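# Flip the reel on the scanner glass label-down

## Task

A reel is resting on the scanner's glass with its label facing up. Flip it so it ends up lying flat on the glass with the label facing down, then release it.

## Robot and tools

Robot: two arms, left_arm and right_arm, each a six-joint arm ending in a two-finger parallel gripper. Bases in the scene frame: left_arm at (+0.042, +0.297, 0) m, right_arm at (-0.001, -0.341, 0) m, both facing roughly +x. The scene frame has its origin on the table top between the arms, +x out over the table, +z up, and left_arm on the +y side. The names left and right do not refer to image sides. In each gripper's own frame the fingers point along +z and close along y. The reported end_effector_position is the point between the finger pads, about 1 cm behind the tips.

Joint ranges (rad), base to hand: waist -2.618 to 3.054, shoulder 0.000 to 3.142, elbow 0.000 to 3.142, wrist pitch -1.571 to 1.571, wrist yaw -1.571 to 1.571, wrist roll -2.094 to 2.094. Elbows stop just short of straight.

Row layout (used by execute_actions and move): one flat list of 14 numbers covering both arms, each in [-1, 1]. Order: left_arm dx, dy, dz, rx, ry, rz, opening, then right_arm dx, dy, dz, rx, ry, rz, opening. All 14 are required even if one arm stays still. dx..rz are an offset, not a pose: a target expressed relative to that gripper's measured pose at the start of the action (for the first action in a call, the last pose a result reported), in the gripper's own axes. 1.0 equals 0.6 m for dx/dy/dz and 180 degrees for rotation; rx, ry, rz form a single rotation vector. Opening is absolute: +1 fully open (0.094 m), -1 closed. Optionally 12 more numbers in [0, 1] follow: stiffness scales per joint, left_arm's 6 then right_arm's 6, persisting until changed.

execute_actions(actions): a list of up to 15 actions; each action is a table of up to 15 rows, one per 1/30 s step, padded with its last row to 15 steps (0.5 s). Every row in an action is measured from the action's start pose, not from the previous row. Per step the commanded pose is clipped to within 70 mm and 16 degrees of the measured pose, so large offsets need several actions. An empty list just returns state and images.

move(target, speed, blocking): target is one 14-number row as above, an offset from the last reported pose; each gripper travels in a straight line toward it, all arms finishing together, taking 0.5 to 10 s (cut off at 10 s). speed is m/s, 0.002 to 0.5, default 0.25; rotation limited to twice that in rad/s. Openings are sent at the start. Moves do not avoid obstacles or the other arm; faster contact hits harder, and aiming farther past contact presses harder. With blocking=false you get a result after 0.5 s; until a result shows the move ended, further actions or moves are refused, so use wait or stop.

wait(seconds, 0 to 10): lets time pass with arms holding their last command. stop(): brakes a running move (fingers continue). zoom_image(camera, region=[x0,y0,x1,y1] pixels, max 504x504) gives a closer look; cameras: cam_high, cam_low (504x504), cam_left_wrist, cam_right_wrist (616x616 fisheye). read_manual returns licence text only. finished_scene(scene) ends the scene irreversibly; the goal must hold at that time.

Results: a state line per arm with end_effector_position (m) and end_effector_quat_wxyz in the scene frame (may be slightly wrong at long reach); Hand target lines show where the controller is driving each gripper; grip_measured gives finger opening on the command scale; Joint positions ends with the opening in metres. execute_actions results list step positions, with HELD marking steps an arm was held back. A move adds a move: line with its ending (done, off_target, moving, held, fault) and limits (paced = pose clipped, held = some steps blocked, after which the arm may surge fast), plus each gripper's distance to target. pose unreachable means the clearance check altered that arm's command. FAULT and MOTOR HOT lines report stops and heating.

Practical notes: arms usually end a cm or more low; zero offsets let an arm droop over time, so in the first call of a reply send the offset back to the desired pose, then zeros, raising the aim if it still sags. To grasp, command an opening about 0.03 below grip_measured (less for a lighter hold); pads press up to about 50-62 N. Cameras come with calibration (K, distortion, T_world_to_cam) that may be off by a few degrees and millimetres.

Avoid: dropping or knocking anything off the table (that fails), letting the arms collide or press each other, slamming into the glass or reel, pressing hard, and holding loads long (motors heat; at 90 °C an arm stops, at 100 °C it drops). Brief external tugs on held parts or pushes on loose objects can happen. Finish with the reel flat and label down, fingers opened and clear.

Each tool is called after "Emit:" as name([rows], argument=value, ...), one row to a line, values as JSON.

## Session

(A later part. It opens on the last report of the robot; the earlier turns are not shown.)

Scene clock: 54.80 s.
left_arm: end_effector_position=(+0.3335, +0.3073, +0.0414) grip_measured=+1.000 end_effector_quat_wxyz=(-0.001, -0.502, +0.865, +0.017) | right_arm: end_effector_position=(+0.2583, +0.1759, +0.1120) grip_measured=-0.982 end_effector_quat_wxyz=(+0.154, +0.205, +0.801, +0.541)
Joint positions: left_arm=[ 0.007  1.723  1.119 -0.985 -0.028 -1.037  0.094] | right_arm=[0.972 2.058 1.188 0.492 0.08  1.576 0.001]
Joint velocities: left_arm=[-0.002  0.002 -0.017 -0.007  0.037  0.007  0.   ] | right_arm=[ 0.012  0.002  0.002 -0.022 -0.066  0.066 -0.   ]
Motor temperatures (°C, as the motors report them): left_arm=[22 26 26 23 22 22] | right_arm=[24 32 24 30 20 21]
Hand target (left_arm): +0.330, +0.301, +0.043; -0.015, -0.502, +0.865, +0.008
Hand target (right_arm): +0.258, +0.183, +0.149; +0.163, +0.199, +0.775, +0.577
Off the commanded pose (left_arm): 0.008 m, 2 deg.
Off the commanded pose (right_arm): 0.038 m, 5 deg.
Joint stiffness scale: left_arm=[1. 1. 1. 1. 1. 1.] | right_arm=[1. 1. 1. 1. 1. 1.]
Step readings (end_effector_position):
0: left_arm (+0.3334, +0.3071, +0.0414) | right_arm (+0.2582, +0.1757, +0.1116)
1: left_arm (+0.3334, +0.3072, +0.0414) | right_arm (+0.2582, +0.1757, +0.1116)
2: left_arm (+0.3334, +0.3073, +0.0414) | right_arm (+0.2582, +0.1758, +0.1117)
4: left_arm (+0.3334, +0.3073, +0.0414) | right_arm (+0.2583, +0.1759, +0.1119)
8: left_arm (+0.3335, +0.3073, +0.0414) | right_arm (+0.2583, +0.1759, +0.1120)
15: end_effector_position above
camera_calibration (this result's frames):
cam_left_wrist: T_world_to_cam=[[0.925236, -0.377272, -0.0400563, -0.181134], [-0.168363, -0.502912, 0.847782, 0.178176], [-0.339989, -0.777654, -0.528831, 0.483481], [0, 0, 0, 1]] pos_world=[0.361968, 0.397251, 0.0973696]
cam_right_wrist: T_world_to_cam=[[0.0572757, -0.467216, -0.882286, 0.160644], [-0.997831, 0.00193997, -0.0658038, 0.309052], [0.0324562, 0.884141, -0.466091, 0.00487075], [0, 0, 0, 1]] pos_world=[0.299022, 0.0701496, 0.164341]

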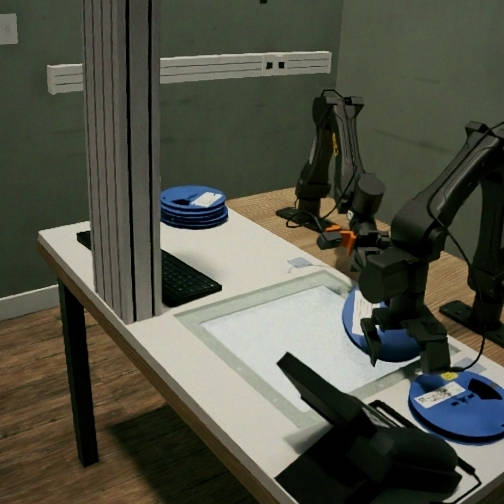

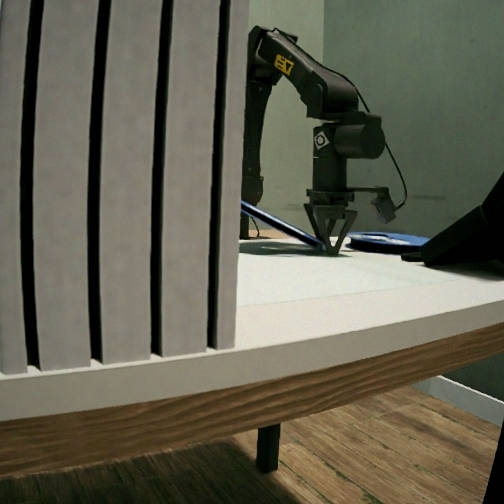

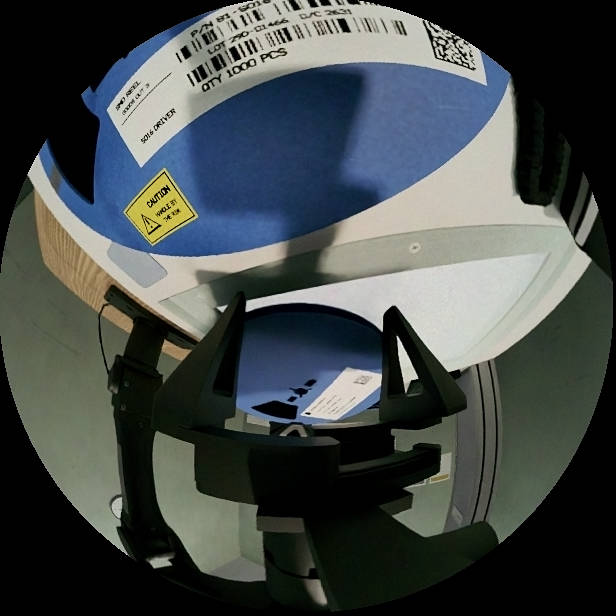

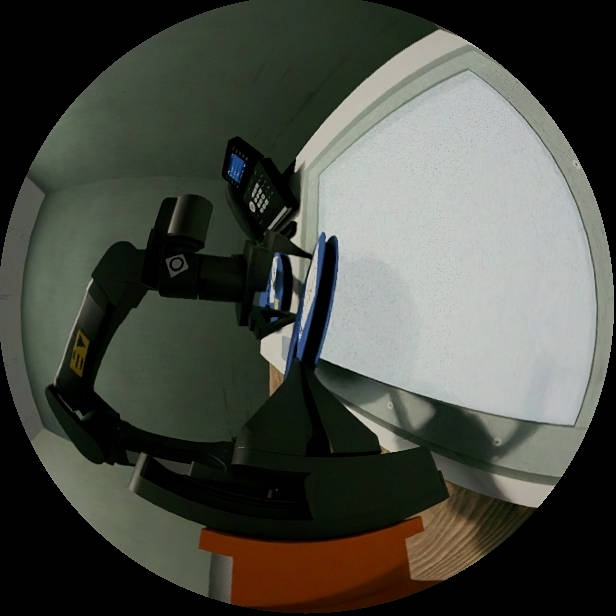

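Emit:
move(target=[-0.08,0.04,-0.17,0,0,0,1,-0.05,0.12,-0.175,0.105,0,0,-1], speed=0.14)

Emit:
move(target=[-0.04,0.04,-0.01,0,0,0,1,-0.075,0.05,-0.135,0.1,0,0,-1], speed=0.15)

Emit:
move(target=[0,0,-0.01,0,0,0,1,0,0.015,-0.02,0,0,-0.97,-1], speed=0.5)

Scene clock: 63.47 s.
left_arm: end_effector_position=(+0.3343, +0.3533, +0.1335) grip_measured=+1.000 end_effector_quat_wxyz=(-0.016, -0.501, +0.865, +0.021) | right_arm: end_effector_position=(+0.2437, +0.0943, +0.1828) grip_measured=-0.982 end_effector_quat_wxyz=(+0.108, +0.233, +0.896, +0.362)
Joint positions: left_arm=[ 0.162  1.708  1.473 -1.381 -0.029 -0.88   0.094] | right_arm=[ 0.91   1.776  1.471 -0.491  0.028  1.563  0.001]
Joint velocities: left_arm=[-0.002  0.007 -0.002  0.022 -0.022 -0.022  0.   ] | right_arm=[ 0.007  0.007 -0.007 -0.007 -0.022 -0.066  0.001]
Motor temperatures (°C, as the motors report them): left_arm=[22 26 26 23 22 22] | right_arm=[24 32 24 31 20 21]
Hand target (left_arm): +0.337, +0.356, +0.145; -0.000, -0.502, +0.865, +0.015
Hand target (right_arm): +0.249, +0.100, +0.218; +0.118, +0.225, +0.880, +0.402
Off the commanded pose (left_arm): 0.013 m, 2 deg.
Off the commanded pose (right_arm): 0.036 m, 5 deg.
Joint stiffness scale: left_arm=[1. 1. 1. 1. 1. 1.] | right_arm=[1. 1. 1. 1. 1. 1.]
move: off_target (left_arm, right_arm)
camera_calibration (this result's frames):
cam_left_wrist: T_world_to_cam=[[0.923107, -0.378959, -0.0653036, -0.156138], [-0.143392, -0.496789, 0.855943, 0.111845], [-0.356809, -0.780763, -0.512929, 0.572806], [0, 0, 0, 1]] pos_world=[0.364553, 0.443619, 0.187879]
cam_right_wrist: T_world_to_cam=[[-0.111024, -0.751273, -0.650587, 0.211202], [-0.989964, 0.0260064, 0.138908, 0.257666], [-0.0874387, 0.65948, -0.74662, 0.212179], [0, 0, 0, 1]] pos_world=[0.297081, 0.012042, 0.26003]

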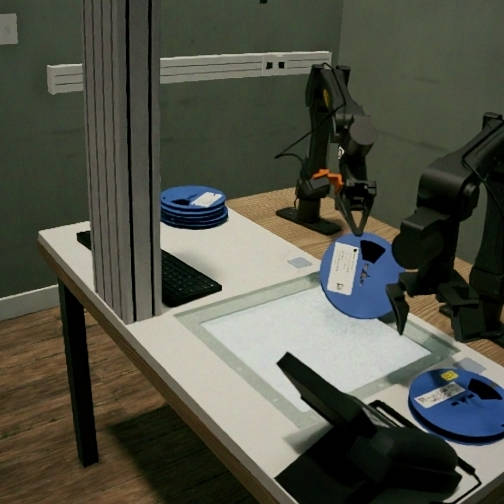

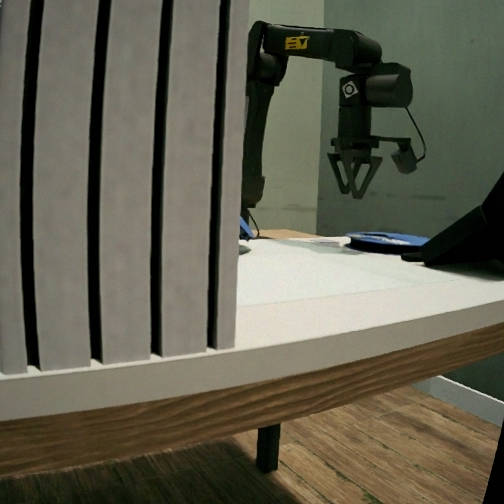

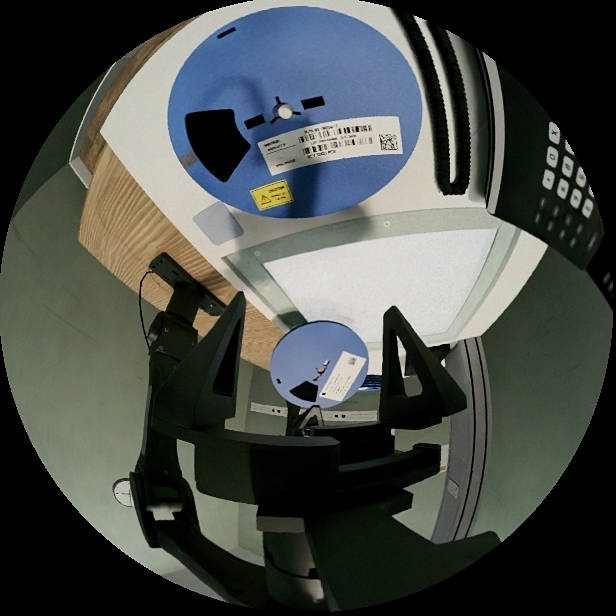

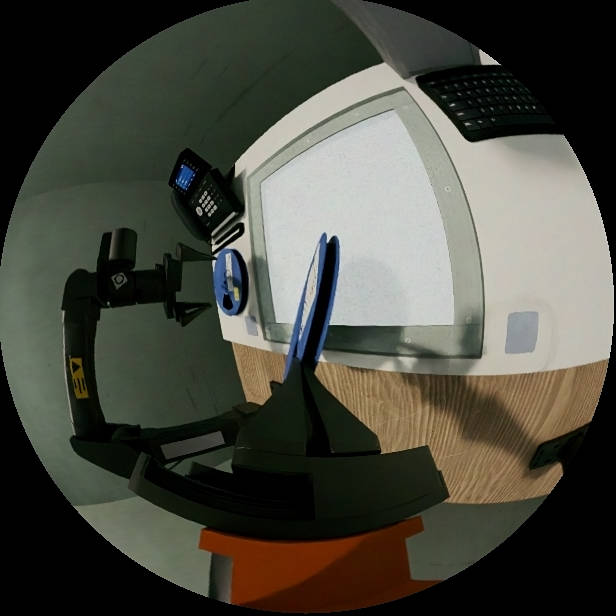

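Scene clock: 65.27 s.
left_arm: end_effector_position=(+0.3240, +0.3818, +0.1336) grip_measured=+1.000 end_effector_quat_wxyz=(-0.024, -0.500, +0.866, +0.021) | right_arm: end_effector_position=(+0.2625, +0.0388, +0.2469) grip_measured=-0.982 end_effector_quat_wxyz=(+0.064, +0.250, +0.946, +0.194)
Joint positions: left_arm=[ 0.264  1.708  1.473 -1.393 -0.029 -0.776  0.094] | right_arm=[ 0.799  2.053  2.318 -1.425 -0.015  1.475  0.001]
Joint velocities: left_arm=[ 0.012 -0.007  0.007  0.037 -0.007 -0.007  0.   ] | right_arm=[ 0.007  0.002  0.012 -0.022  0.051  0.007 -0.001]
Motor temperatures (°C, as the motors report them): left_arm=[22 26 26 23 22 22] | right_arm=[24 32 24 31 20 21]
Hand target (left_arm): +0.326, +0.385, +0.141; -0.015, -0.501, +0.865, +0.020
Hand target (right_arm): +0.265, +0.042, +0.262; +0.069, +0.245, +0.942, +0.217
Off the commanded pose (left_arm): 0.008 m, 1 deg.
Off the commanded pose (right_arm): 0.016 m, 3 deg.
Joint stiffness scale: left_arm=[1. 1. 1. 1. 1. 1.] | right_arm=[1. 1. 1. 1. 1. 1.]
move: off_target (right_arm)
camera_calibration (this result's frames):
cam_left_wrist: T_world_to_cam=[[0.921319, -0.38151, -0.0749831, -0.133004], [-0.132395, -0.489161, 0.862087, 0.117119], [-0.365573, -0.784329, -0.501183, 0.594145], [0, 0, 0, 1]] pos_world=[0.355249, 0.472553, 0.186836]
cam_right_wrist: T_world_to_cam=[[-0.213083, -0.90959, -0.35671, 0.173769], [-0.94932, 0.106407, 0.295751, 0.216365], [-0.231056, 0.401652, -0.886165, 0.380421], [0, 0, 0, 1]] pos_world=[0.330325, -0.0177611, 0.335111]

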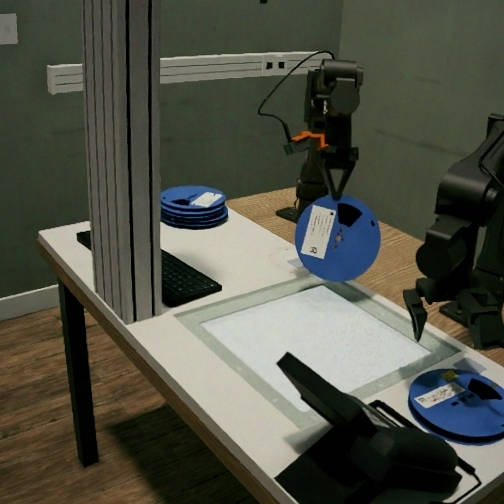

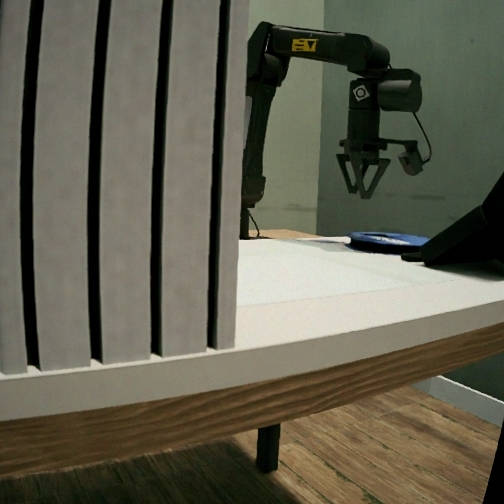

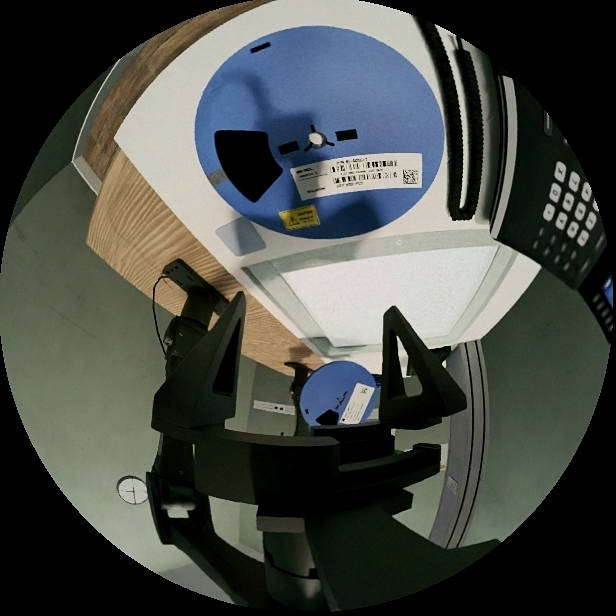

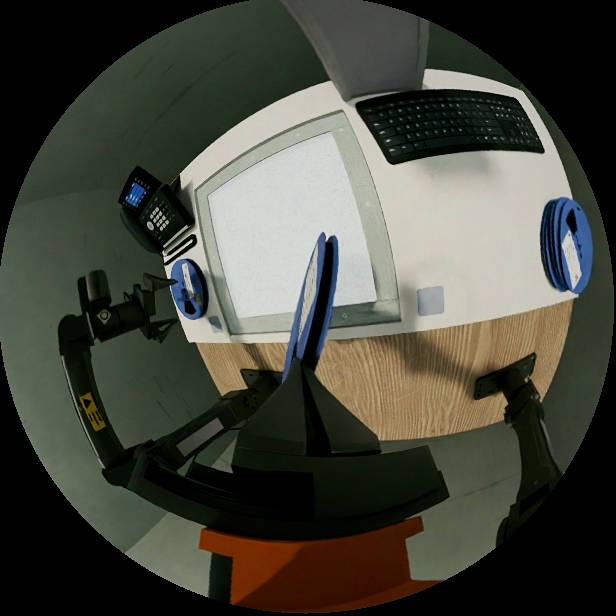

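Scene clock: 69.10 s.
left_arm: end_effector_position=(+0.3211, +0.3810, +0.1338) grip_measured=+1.000 end_effector_quat_wxyz=(-0.030, -0.500, +0.865, +0.022) | right_arm: end_effector_position=(+0.2627, +0.0386, +0.2491) grip_measured=-0.982 end_effector_quat_wxyz=(-0.178, +0.936, -0.300, +0.049)
Joint positions: left_arm=[ 0.264  1.708  1.473 -1.405 -0.029 -0.776  0.094] | right_arm=[ 0.799  2.139  2.485 -1.546 -0.014 -1.562  0.001]
Joint velocities: left_arm=[-0.012 -0.002 -0.017 -0.051  0.037 -0.007  0.   ] | right_arm=[ 0.022 -0.012  0.027 -0.066 -0.022 -0.051  0.001]
Motor temperatures (°C, as the motors report them): left_arm=[22 26 27 23 22 22] | right_arm=[24 32 24 30 20 21]
Hand target (left_arm): +0.324, +0.382, +0.140; -0.024, -0.500, +0.866, +0.021
Hand target (right_arm): +0.264, +0.042, +0.261; -0.197, +0.934, -0.294, +0.055
Off the commanded pose (left_arm): 0.007 m, 1 deg.
Off the commanded pose (right_arm): 0.013 m, 2 deg.
Joint stiffness scale: left_arm=[1. 1. 1. 1. 1. 1.] | right_arm=[1. 1. 1. 1. 1. 1.]
move: off_target (right_arm)
camera_calibration (this result's frames):
cam_left_wrist: T_world_to_cam=[[0.920381, -0.381771, -0.0845591, -0.128931], [-0.12224, -0.486328, 0.865183, 0.111413], [-0.371426, -0.785962, -0.494275, 0.594115], [0, 0, 0, 1]] pos_world=[0.352954, 0.471913, 0.18636]
cam_right_wrist: T_world_to_cam=[[0.309727, 0.872981, 0.376792, -0.214547], [0.741585, -0.469805, 0.478889, -0.251669], [0.59508, 0.131099, -0.792902, 0.152631], [0, 0, 0, 1]] pos_world=[0.162257, 0.0490505, 0.322382]

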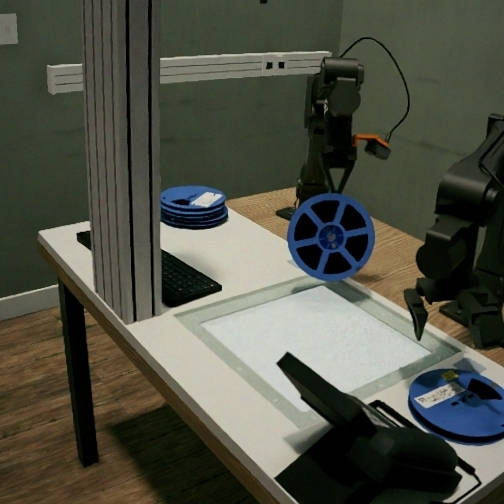

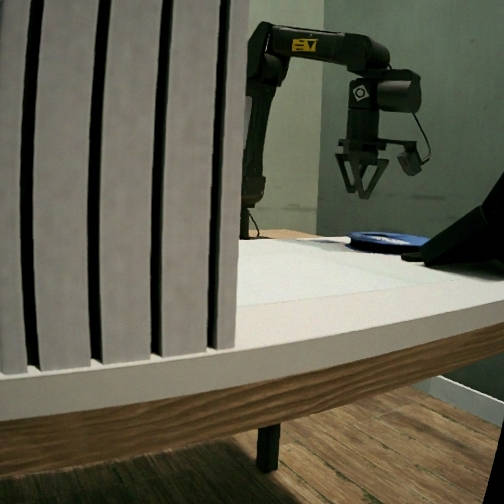

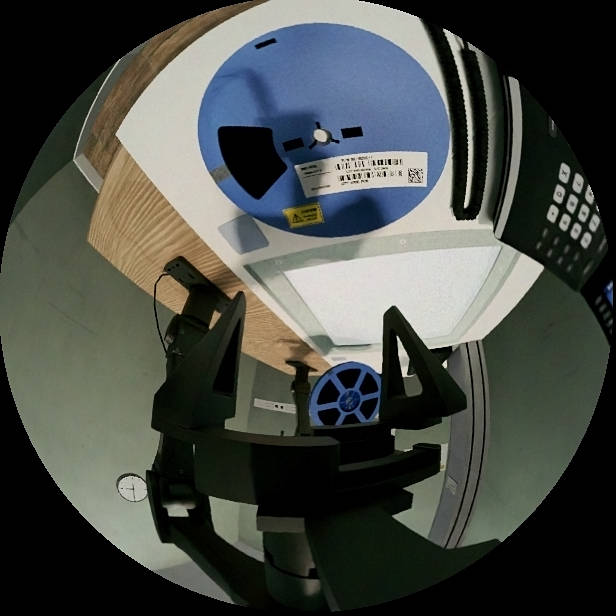

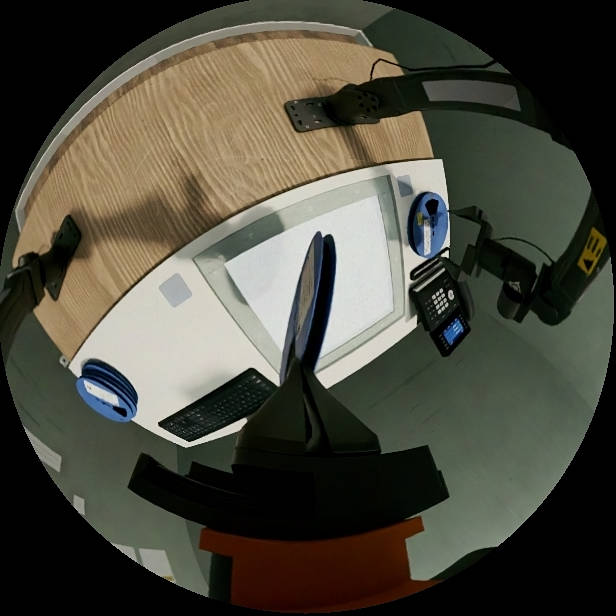

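Emit:
execute_actions(actions=[])

Emit:
move(target=[0,0,-0.012,0,0,0,1,0,-0.013,0.218,0.265,0,0,-1], speed=0.2)

Scene clock: 80.07 s.
left_arm: end_effector_position=(+0.3210, +0.3810, +0.1338) grip_measured=+1.000 end_effector_quat_wxyz=(-0.030, -0.500, +0.865, +0.022) | right_arm: end_effector_position=(+0.2624, +0.0382, +0.2491) grip_measured=-0.982 end_effector_quat_wxyz=(-0.177, +0.936, -0.300, +0.048)
Joint positions: left_arm=[ 0.264  1.708  1.473 -1.406 -0.029 -0.776  0.094] | right_arm=[ 0.799  2.139  2.485 -1.548 -0.014 -1.564  0.001]
Joint velocities: left_arm=[-0.002 -0.002 -0.012  0.037  0.037  0.007  0.   ] | right_arm=[-0.022  0.012  0.017 -0.007 -0.007 -0.022  0.   ]
Motor temperatures (°C, as the motors report them): left_arm=[22 26 27 23 22 22] | right_arm=[24 32 24 29 20 21]
Hand target (left_arm): +0.324, +0.382, +0.140; -0.024, -0.500, +0.866, +0.021
Hand target (right_arm): +0.264, +0.042, +0.261; -0.197, +0.934, -0.294, +0.055
Off the commanded pose (left_arm): 0.007 m, 1 deg.
Off the commanded pose (right_arm): 0.013 m, 2 deg.
Joint stiffness scale: left_arm=[1. 1. 1. 1. 1. 1.] | right_arm=[1. 1. 1. 1. 1. 1.]
camera_calibration (this result's frames):
cam_left_wrist: T_world_to_cam=[[0.920349, -0.38178, -0.0848581, -0.128803], [-0.121922, -0.48624, 0.865278, 0.111236], [-0.371607, -0.786012, -0.494058, 0.594113], [0, 0, 0, 1]] pos_world=[0.352882, 0.471893, 0.186346]
cam_right_wrist: T_world_to_cam=[[0.30837, 0.874258, 0.374941, -0.213285], [0.742669, -0.467558, 0.479408, -0.252139], [0.594434, 0.130622, -0.793465, 0.153197], [0, 0, 0, 1]] pos_world=[0.161961, 0.0485655, 0.322404]

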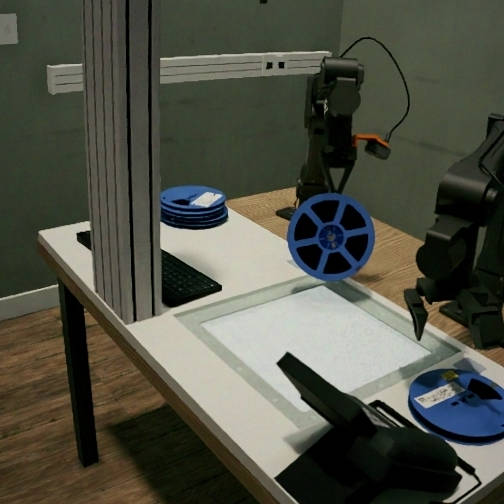

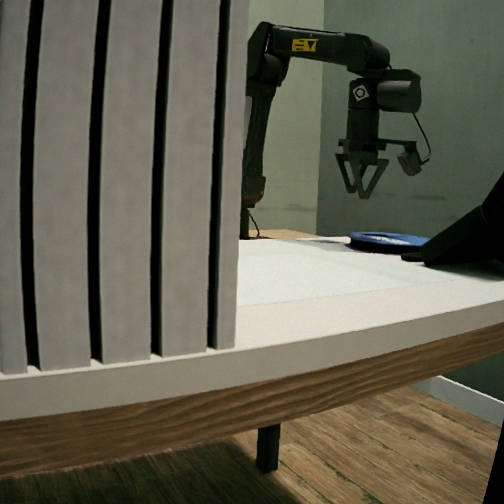

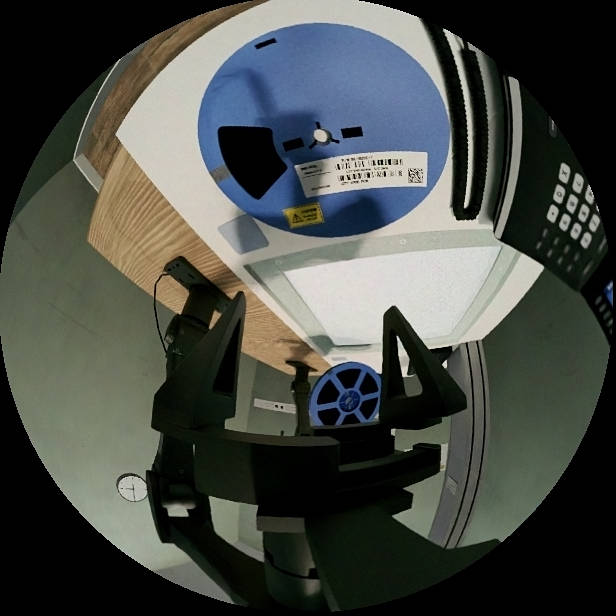

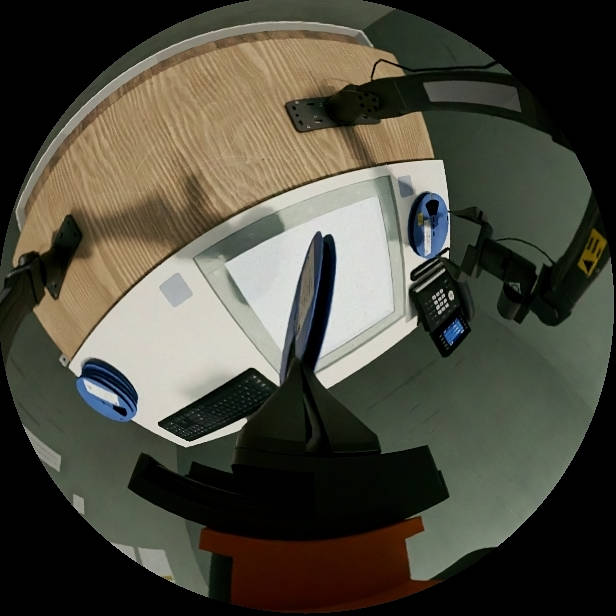

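Scene clock: 82.70 s.
left_arm: end_effector_position=(+0.3170, +0.3799, +0.1341) grip_measured=+1.000 end_effector_quat_wxyz=(-0.038, -0.499, +0.865, +0.025) | right_arm: end_effector_position=(+0.2879, +0.0755, +0.1162) grip_measured=-0.983 end_effector_quat_wxyz=(-0.513, +0.802, -0.260, +0.162)
Joint positions: left_arm=[ 0.264  1.708  1.473 -1.423 -0.029 -0.776  0.094] | right_arm=[ 0.81   1.808  0.908  0.466  0.015 -1.556  0.001]
Joint velocities: left_arm=[ 0.002 -0.022  0.002  0.022  0.051 -0.022  0.   ] | right_arm=[-0.007  0.002  0.002  0.007 -0.007  0.022  0.   ]
Motor temperatures (°C, as the motors report them): left_arm=[22 26 27 23 22 22] | right_arm=[24 32 24 29 20 21]
Hand target (left_arm): +0.321, +0.381, +0.141; -0.030, -0.500, +0.865, +0.022
Hand target (right_arm): +0.289, +0.081, +0.131; -0.539, +0.784, -0.259, +0.169
Off the commanded pose (left_arm): 0.008 m, 1 deg.
Off the commanded pose (right_arm): 0.017 m, 4 deg.
Joint stiffness scale: left_arm=[1. 1. 1. 1. 1. 1.] | right_arm=[1. 1. 1. 1. 1. 1.]
move: off_target (right_arm)
camera_calibration (this result's frames):
cam_left_wrist: T_world_to_cam=[[0.918871, -0.382192, -0.0980037, -0.123126], [-0.107899, -0.482328, 0.86932, 0.103447], [-0.379517, -0.788219, -0.484436, 0.593963], [0, 0, 0, 1]] pos_world=[0.349718, 0.47101, 0.185741]
cam_right_wrist: T_world_to_cam=[[0.0184274, 0.459178, 0.888153, -0.148758], [0.528044, -0.758783, 0.381337, -0.0947537], [0.849017, 0.461957, -0.256449, -0.132965], [0, 0, 0, 1]] pos_world=[0.165665, 0.0578333, 0.134154]

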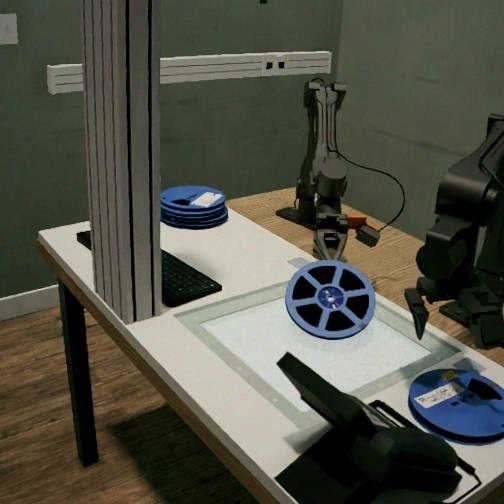

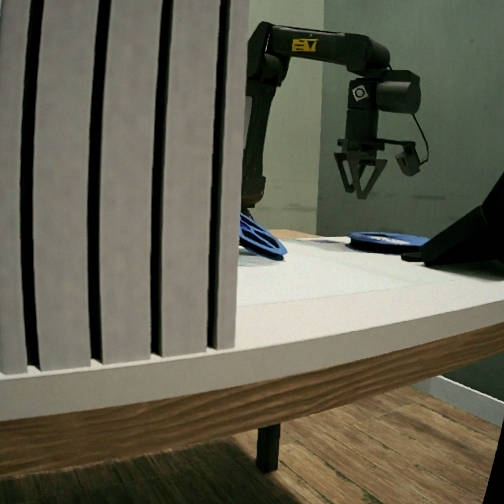

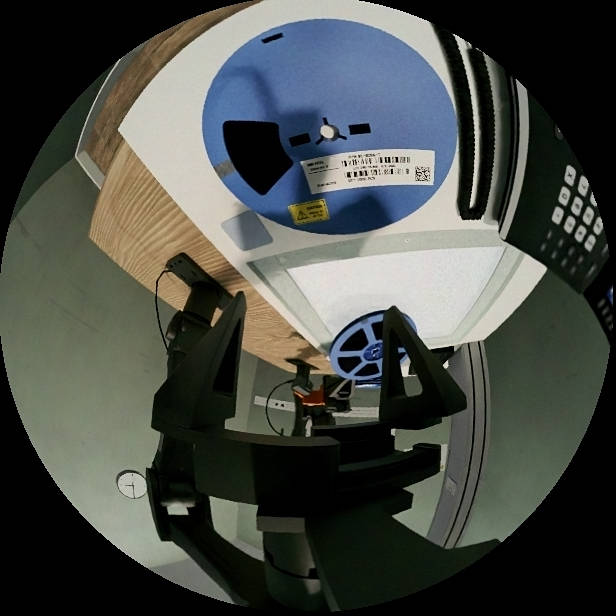

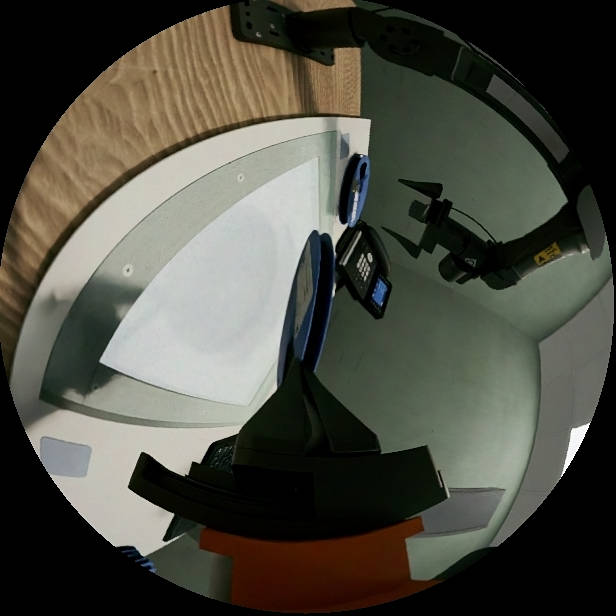

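Emit:
move(target=[0,0,-0.012,0,0,0,1,0.02,0.04,0.05,0.062,0,0,-1], speed=0.07)

Scene clock: 87.60 s.
left_arm: end_effector_position=(+0.3131, +0.3788, +0.1345) grip_measured=+1.000 end_effector_quat_wxyz=(-0.046, -0.499, +0.865, +0.027) | right_arm: end_effector_position=(+0.3044, +0.0840, +0.0778) grip_measured=-0.983 end_effector_quat_wxyz=(-0.579, +0.754, -0.248, +0.184)
Joint positions: left_arm=[ 0.264  1.708  1.473 -1.439 -0.029 -0.776  0.094] | right_arm=[ 0.789  2.055  0.834  0.956  0.001 -1.561  0.001]
Joint velocities: left_arm=[-0.012 -0.007 -0.002 -0.022 -0.051 -0.051  0.   ] | right_arm=[ 0.022  0.002  0.002 -0.037  0.051 -0.007 -0.   ]
Motor temperatures (°C, as the motors report them): left_arm=[22 26 28 23 22 22] | right_arm=[24 31 24 30 20 21]
Hand target (left_arm): +0.318, +0.380, +0.141; -0.038, -0.499, +0.865, +0.025
Hand target (right_arm): +0.306, +0.082, +0.082; -0.588, +0.748, -0.245, +0.187
Off the commanded pose (left_arm): 0.008 m, 1 deg.
Off the commanded pose (right_arm): 0.005 m, 1 deg.
Joint stiffness scale: left_arm=[1. 1. 1. 1. 1. 1.] | right_arm=[1. 1. 1. 1. 1. 1.]
move: done
camera_calibration (this result's frames):
cam_left_wrist: T_world_to_cam=[[0.917221, -0.382653, -0.110824, -0.117497], [-0.0941342, -0.478488, 0.873034, 0.0958983], [-0.387096, -0.790333, -0.4749, 0.593698], [0, 0, 0, 1]] pos_world=[0.346616, 0.470145, 0.185204]
cam_right_wrist: T_world_to_cam=[[-0.0682849, 0.332562, 0.940606, -0.0858641], [0.488059, -0.811154, 0.322224, -0.0612379], [0.870135, 0.481074, -0.10692, -0.180404], [0, 0, 0, 1]] pos_world=[0.181, 0.0656693, 0.0812079]

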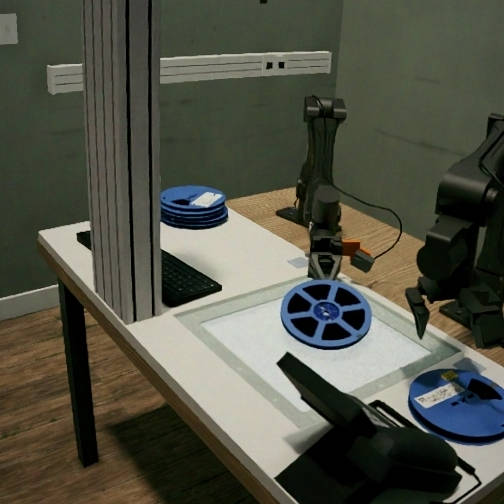

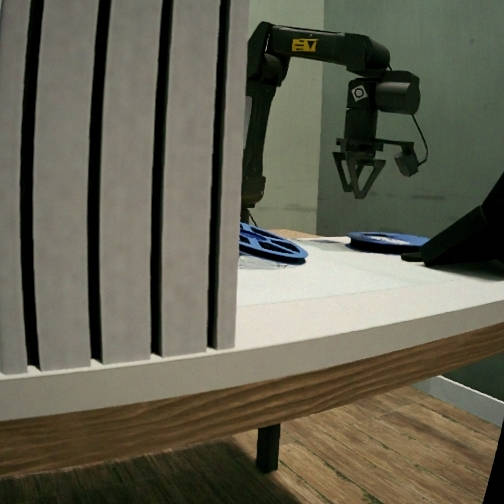

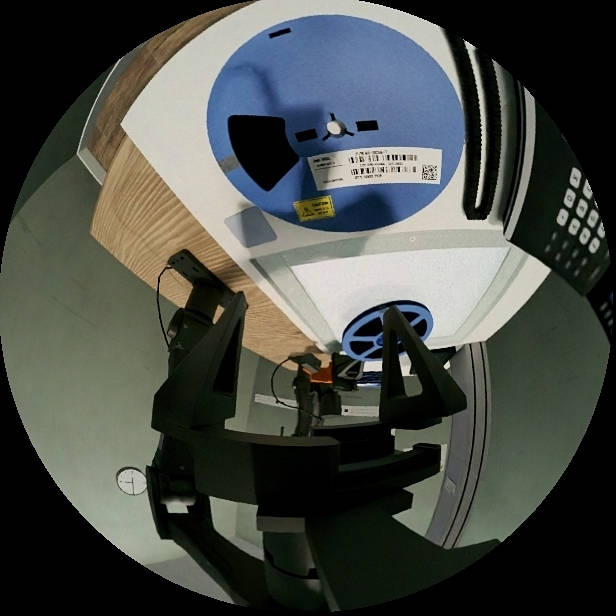

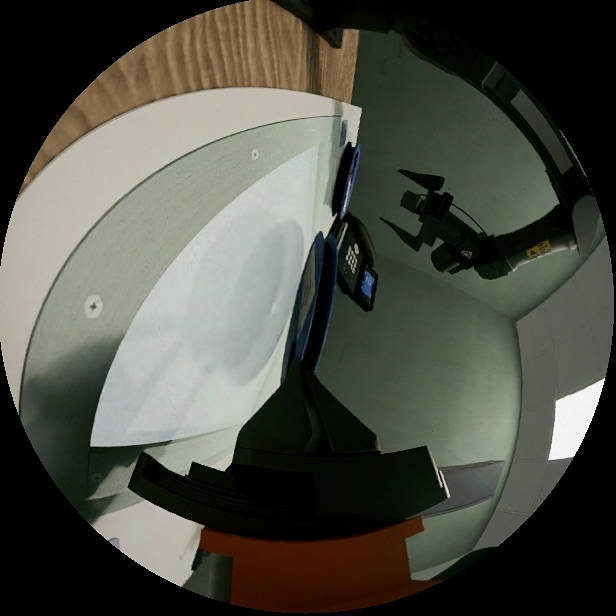

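Emit:
move(target=[0,0,-0.012,0,0,0,1,0,0.053,0.032,-0.11,0,0,-0.9], speed=0.09)

Emit:
move(target=[0,0,-0.012,0,0,0,1,0,0,-0.12,0,0,0,-0.9], speed=0.1)

Scene clock: 93.80 s.
left_arm: end_effector_position=(+0.3092, +0.3777, +0.1350) grip_measured=+1.000 end_effector_quat_wxyz=(-0.054, -0.499, +0.865, +0.029) | right_arm: end_effector_position=(+0.3082, +0.0892, +0.0367) grip_measured=-0.902 end_effector_quat_wxyz=(-0.442, +0.842, -0.277, +0.141)
Joint positions: left_arm=[ 0.264  1.708  1.473 -1.455 -0.029 -0.776  0.094] | right_arm=[ 0.789  2.055  1.054  0.395  0.001 -1.562  0.005]
Joint velocities: left_arm=[-0.017 -0.007 -0.002 -0.007  0.007 -0.022  0.   ] | right_arm=[-0.002  0.002  0.027 -0.095  0.022 -0.051 -0.   ]
Motor temperatures (°C, as the motors report them): left_arm=[22 26 28 22 22 22] | right_arm=[24 31 24 31 20 21]
Hand target (left_arm): +0.314, +0.379, +0.142; -0.046, -0.499, +0.865, +0.027
Hand target (right_arm): +0.310, +0.093, +0.042; -0.441, +0.843, -0.274, +0.139
Off the commanded pose (left_arm): 0.008 m, 1 deg.
Off the commanded pose (right_arm): 0.007 m, 0 deg.
Joint stiffness scale: left_arm=[1. 1. 1. 1. 1. 1.] | right_arm=[1. 1. 1. 1. 1. 1.]
move: done
camera_calibration (this result's frames):
cam_left_wrist: T_world_to_cam=[[0.915369, -0.383169, -0.123614, -0.111789], [-0.0803122, -0.474633, 0.876512, 0.088414], [-0.394524, -0.792405, -0.465237, 0.593318], [0, 0, 0, 1]] pos_world=[0.343507, 0.469278, 0.184719]
cam_right_wrist: T_world_to_cam=[[0.107707, 0.577832, 0.809018, -0.120028], [0.563929, -0.705682, 0.428948, -0.0822912], [0.818769, 0.410028, -0.401863, -0.157655], [0, 0, 0, 1]] pos_world=[0.188418, 0.075928, 0.069048]

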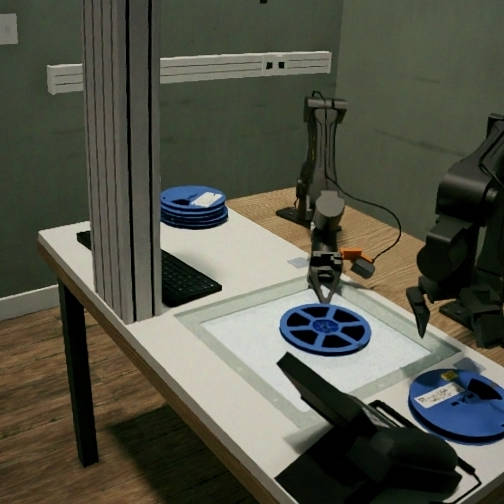

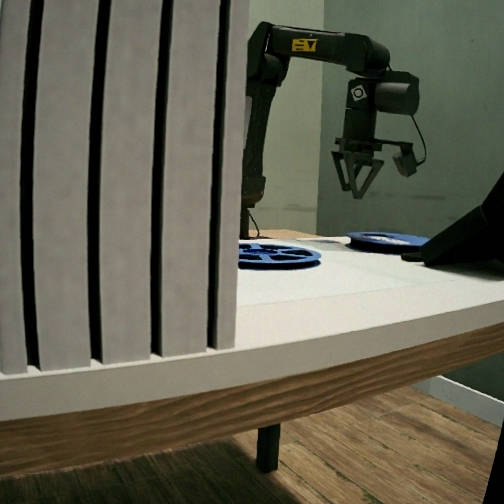

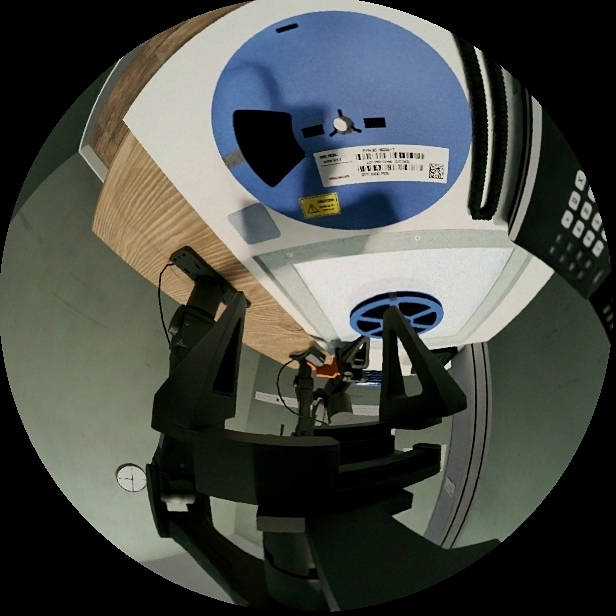

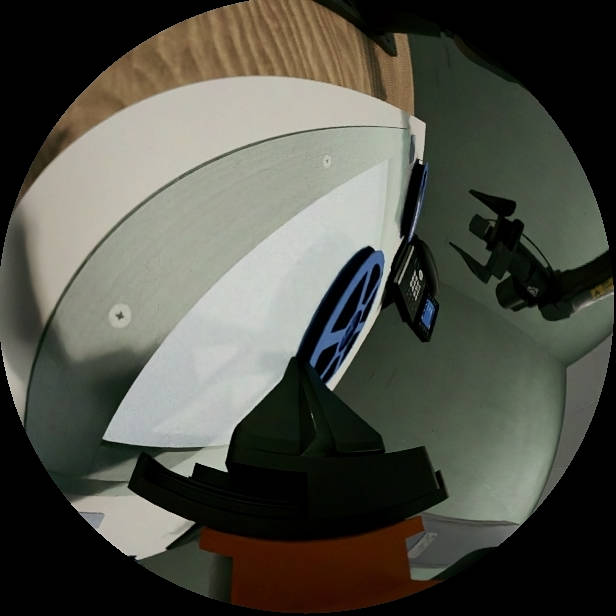

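Scene clock: 95.00 s.
left_arm: end_effector_position=(+0.3053, +0.3766, +0.1355) grip_measured=+1.000 end_effector_quat_wxyz=(-0.062, -0.498, +0.864, +0.031) | right_arm: end_effector_position=(+0.2766, +0.0454, +0.0745) grip_measured=-0.902 end_effector_quat_wxyz=(-0.442, +0.842, -0.276, +0.141)
Joint positions: left_arm=[ 0.264  1.708  1.473 -1.472 -0.029 -0.776  0.094] | right_arm=[ 0.789  1.787  0.858  0.324  0.001 -1.562  0.005]
Joint velocities: left_arm=[-0.017 -0.007 -0.002  0.022  0.081  0.007  0.   ] | right_arm=[ 0.002  0.002  0.007 -0.037  0.037 -0.066  0.   ]
Motor temperatures (°C, as the motors report them): left_arm=[22 26 28 22 22 22] | right_arm=[24 31 24 31 20 21]
Hand target (left_arm): +0.310, +0.378, +0.142; -0.054, -0.499, +0.865, +0.029
Hand target (right_arm): +0.274, +0.041, +0.078; -0.442, +0.842, -0.277, +0.141
Off the commanded pose (left_arm): 0.008 m, 1 deg.
Off the commanded pose (right_arm): 0.006 m, 0 deg.
Joint stiffness scale: left_arm=[1. 1. 1. 1. 1. 1.] | right_arm=[1. 1. 1. 1. 1. 1.]
move: done
camera_calibration (this result's frames):
cam_left_wrist: T_world_to_cam=[[0.913315, -0.383742, -0.136371, -0.106004], [-0.0664372, -0.470762, 0.879755, 0.080996], [-0.401798, -0.794434, -0.455449, 0.592821], [0, 0, 0, 1]] pos_world=[0.34039, 0.468408, 0.184287]
cam_right_wrist: T_world_to_cam=[[0.107346, 0.577331, 0.809423, -0.121753], [0.563738, -0.705947, 0.428763, -0.111526], [0.818948, 0.410277, -0.401244, -0.0987043], [0, 0, 0, 1]] pos_world=[0.156775, 0.0320562, 0.106763]

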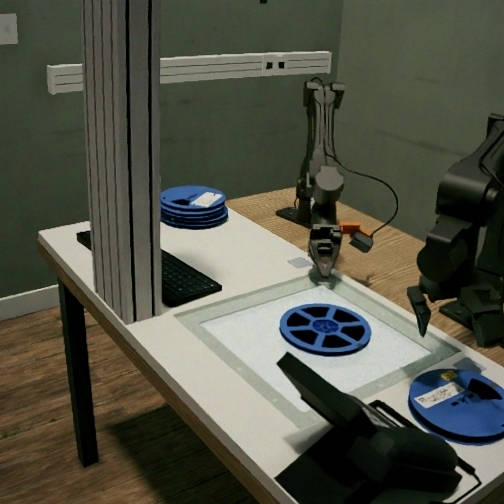

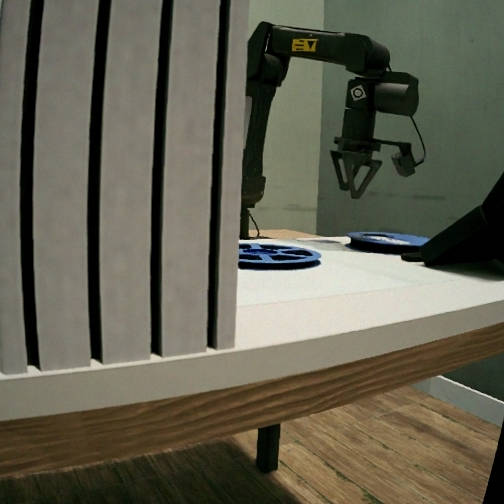

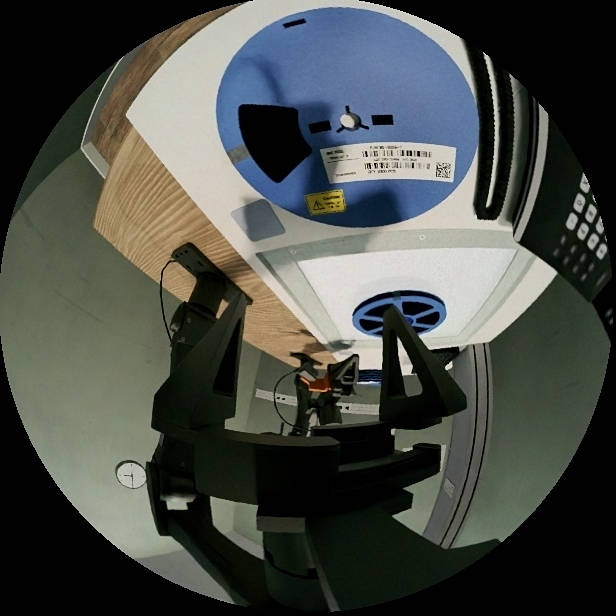

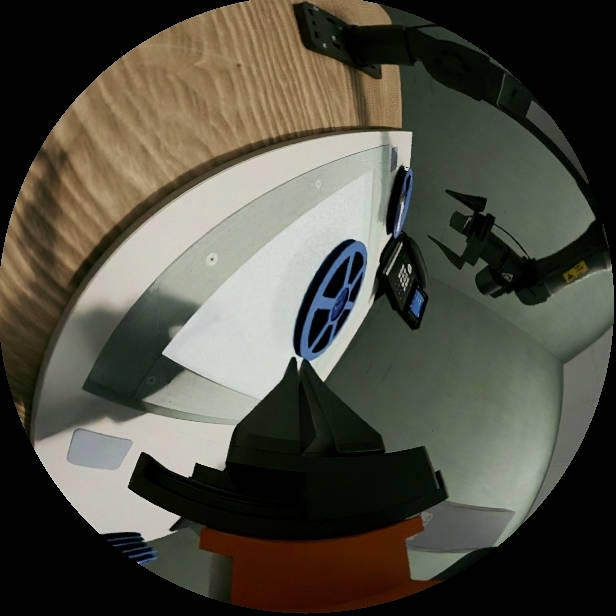

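Emit:
finished_scene(scene=2)

The scene is finished: the task was done.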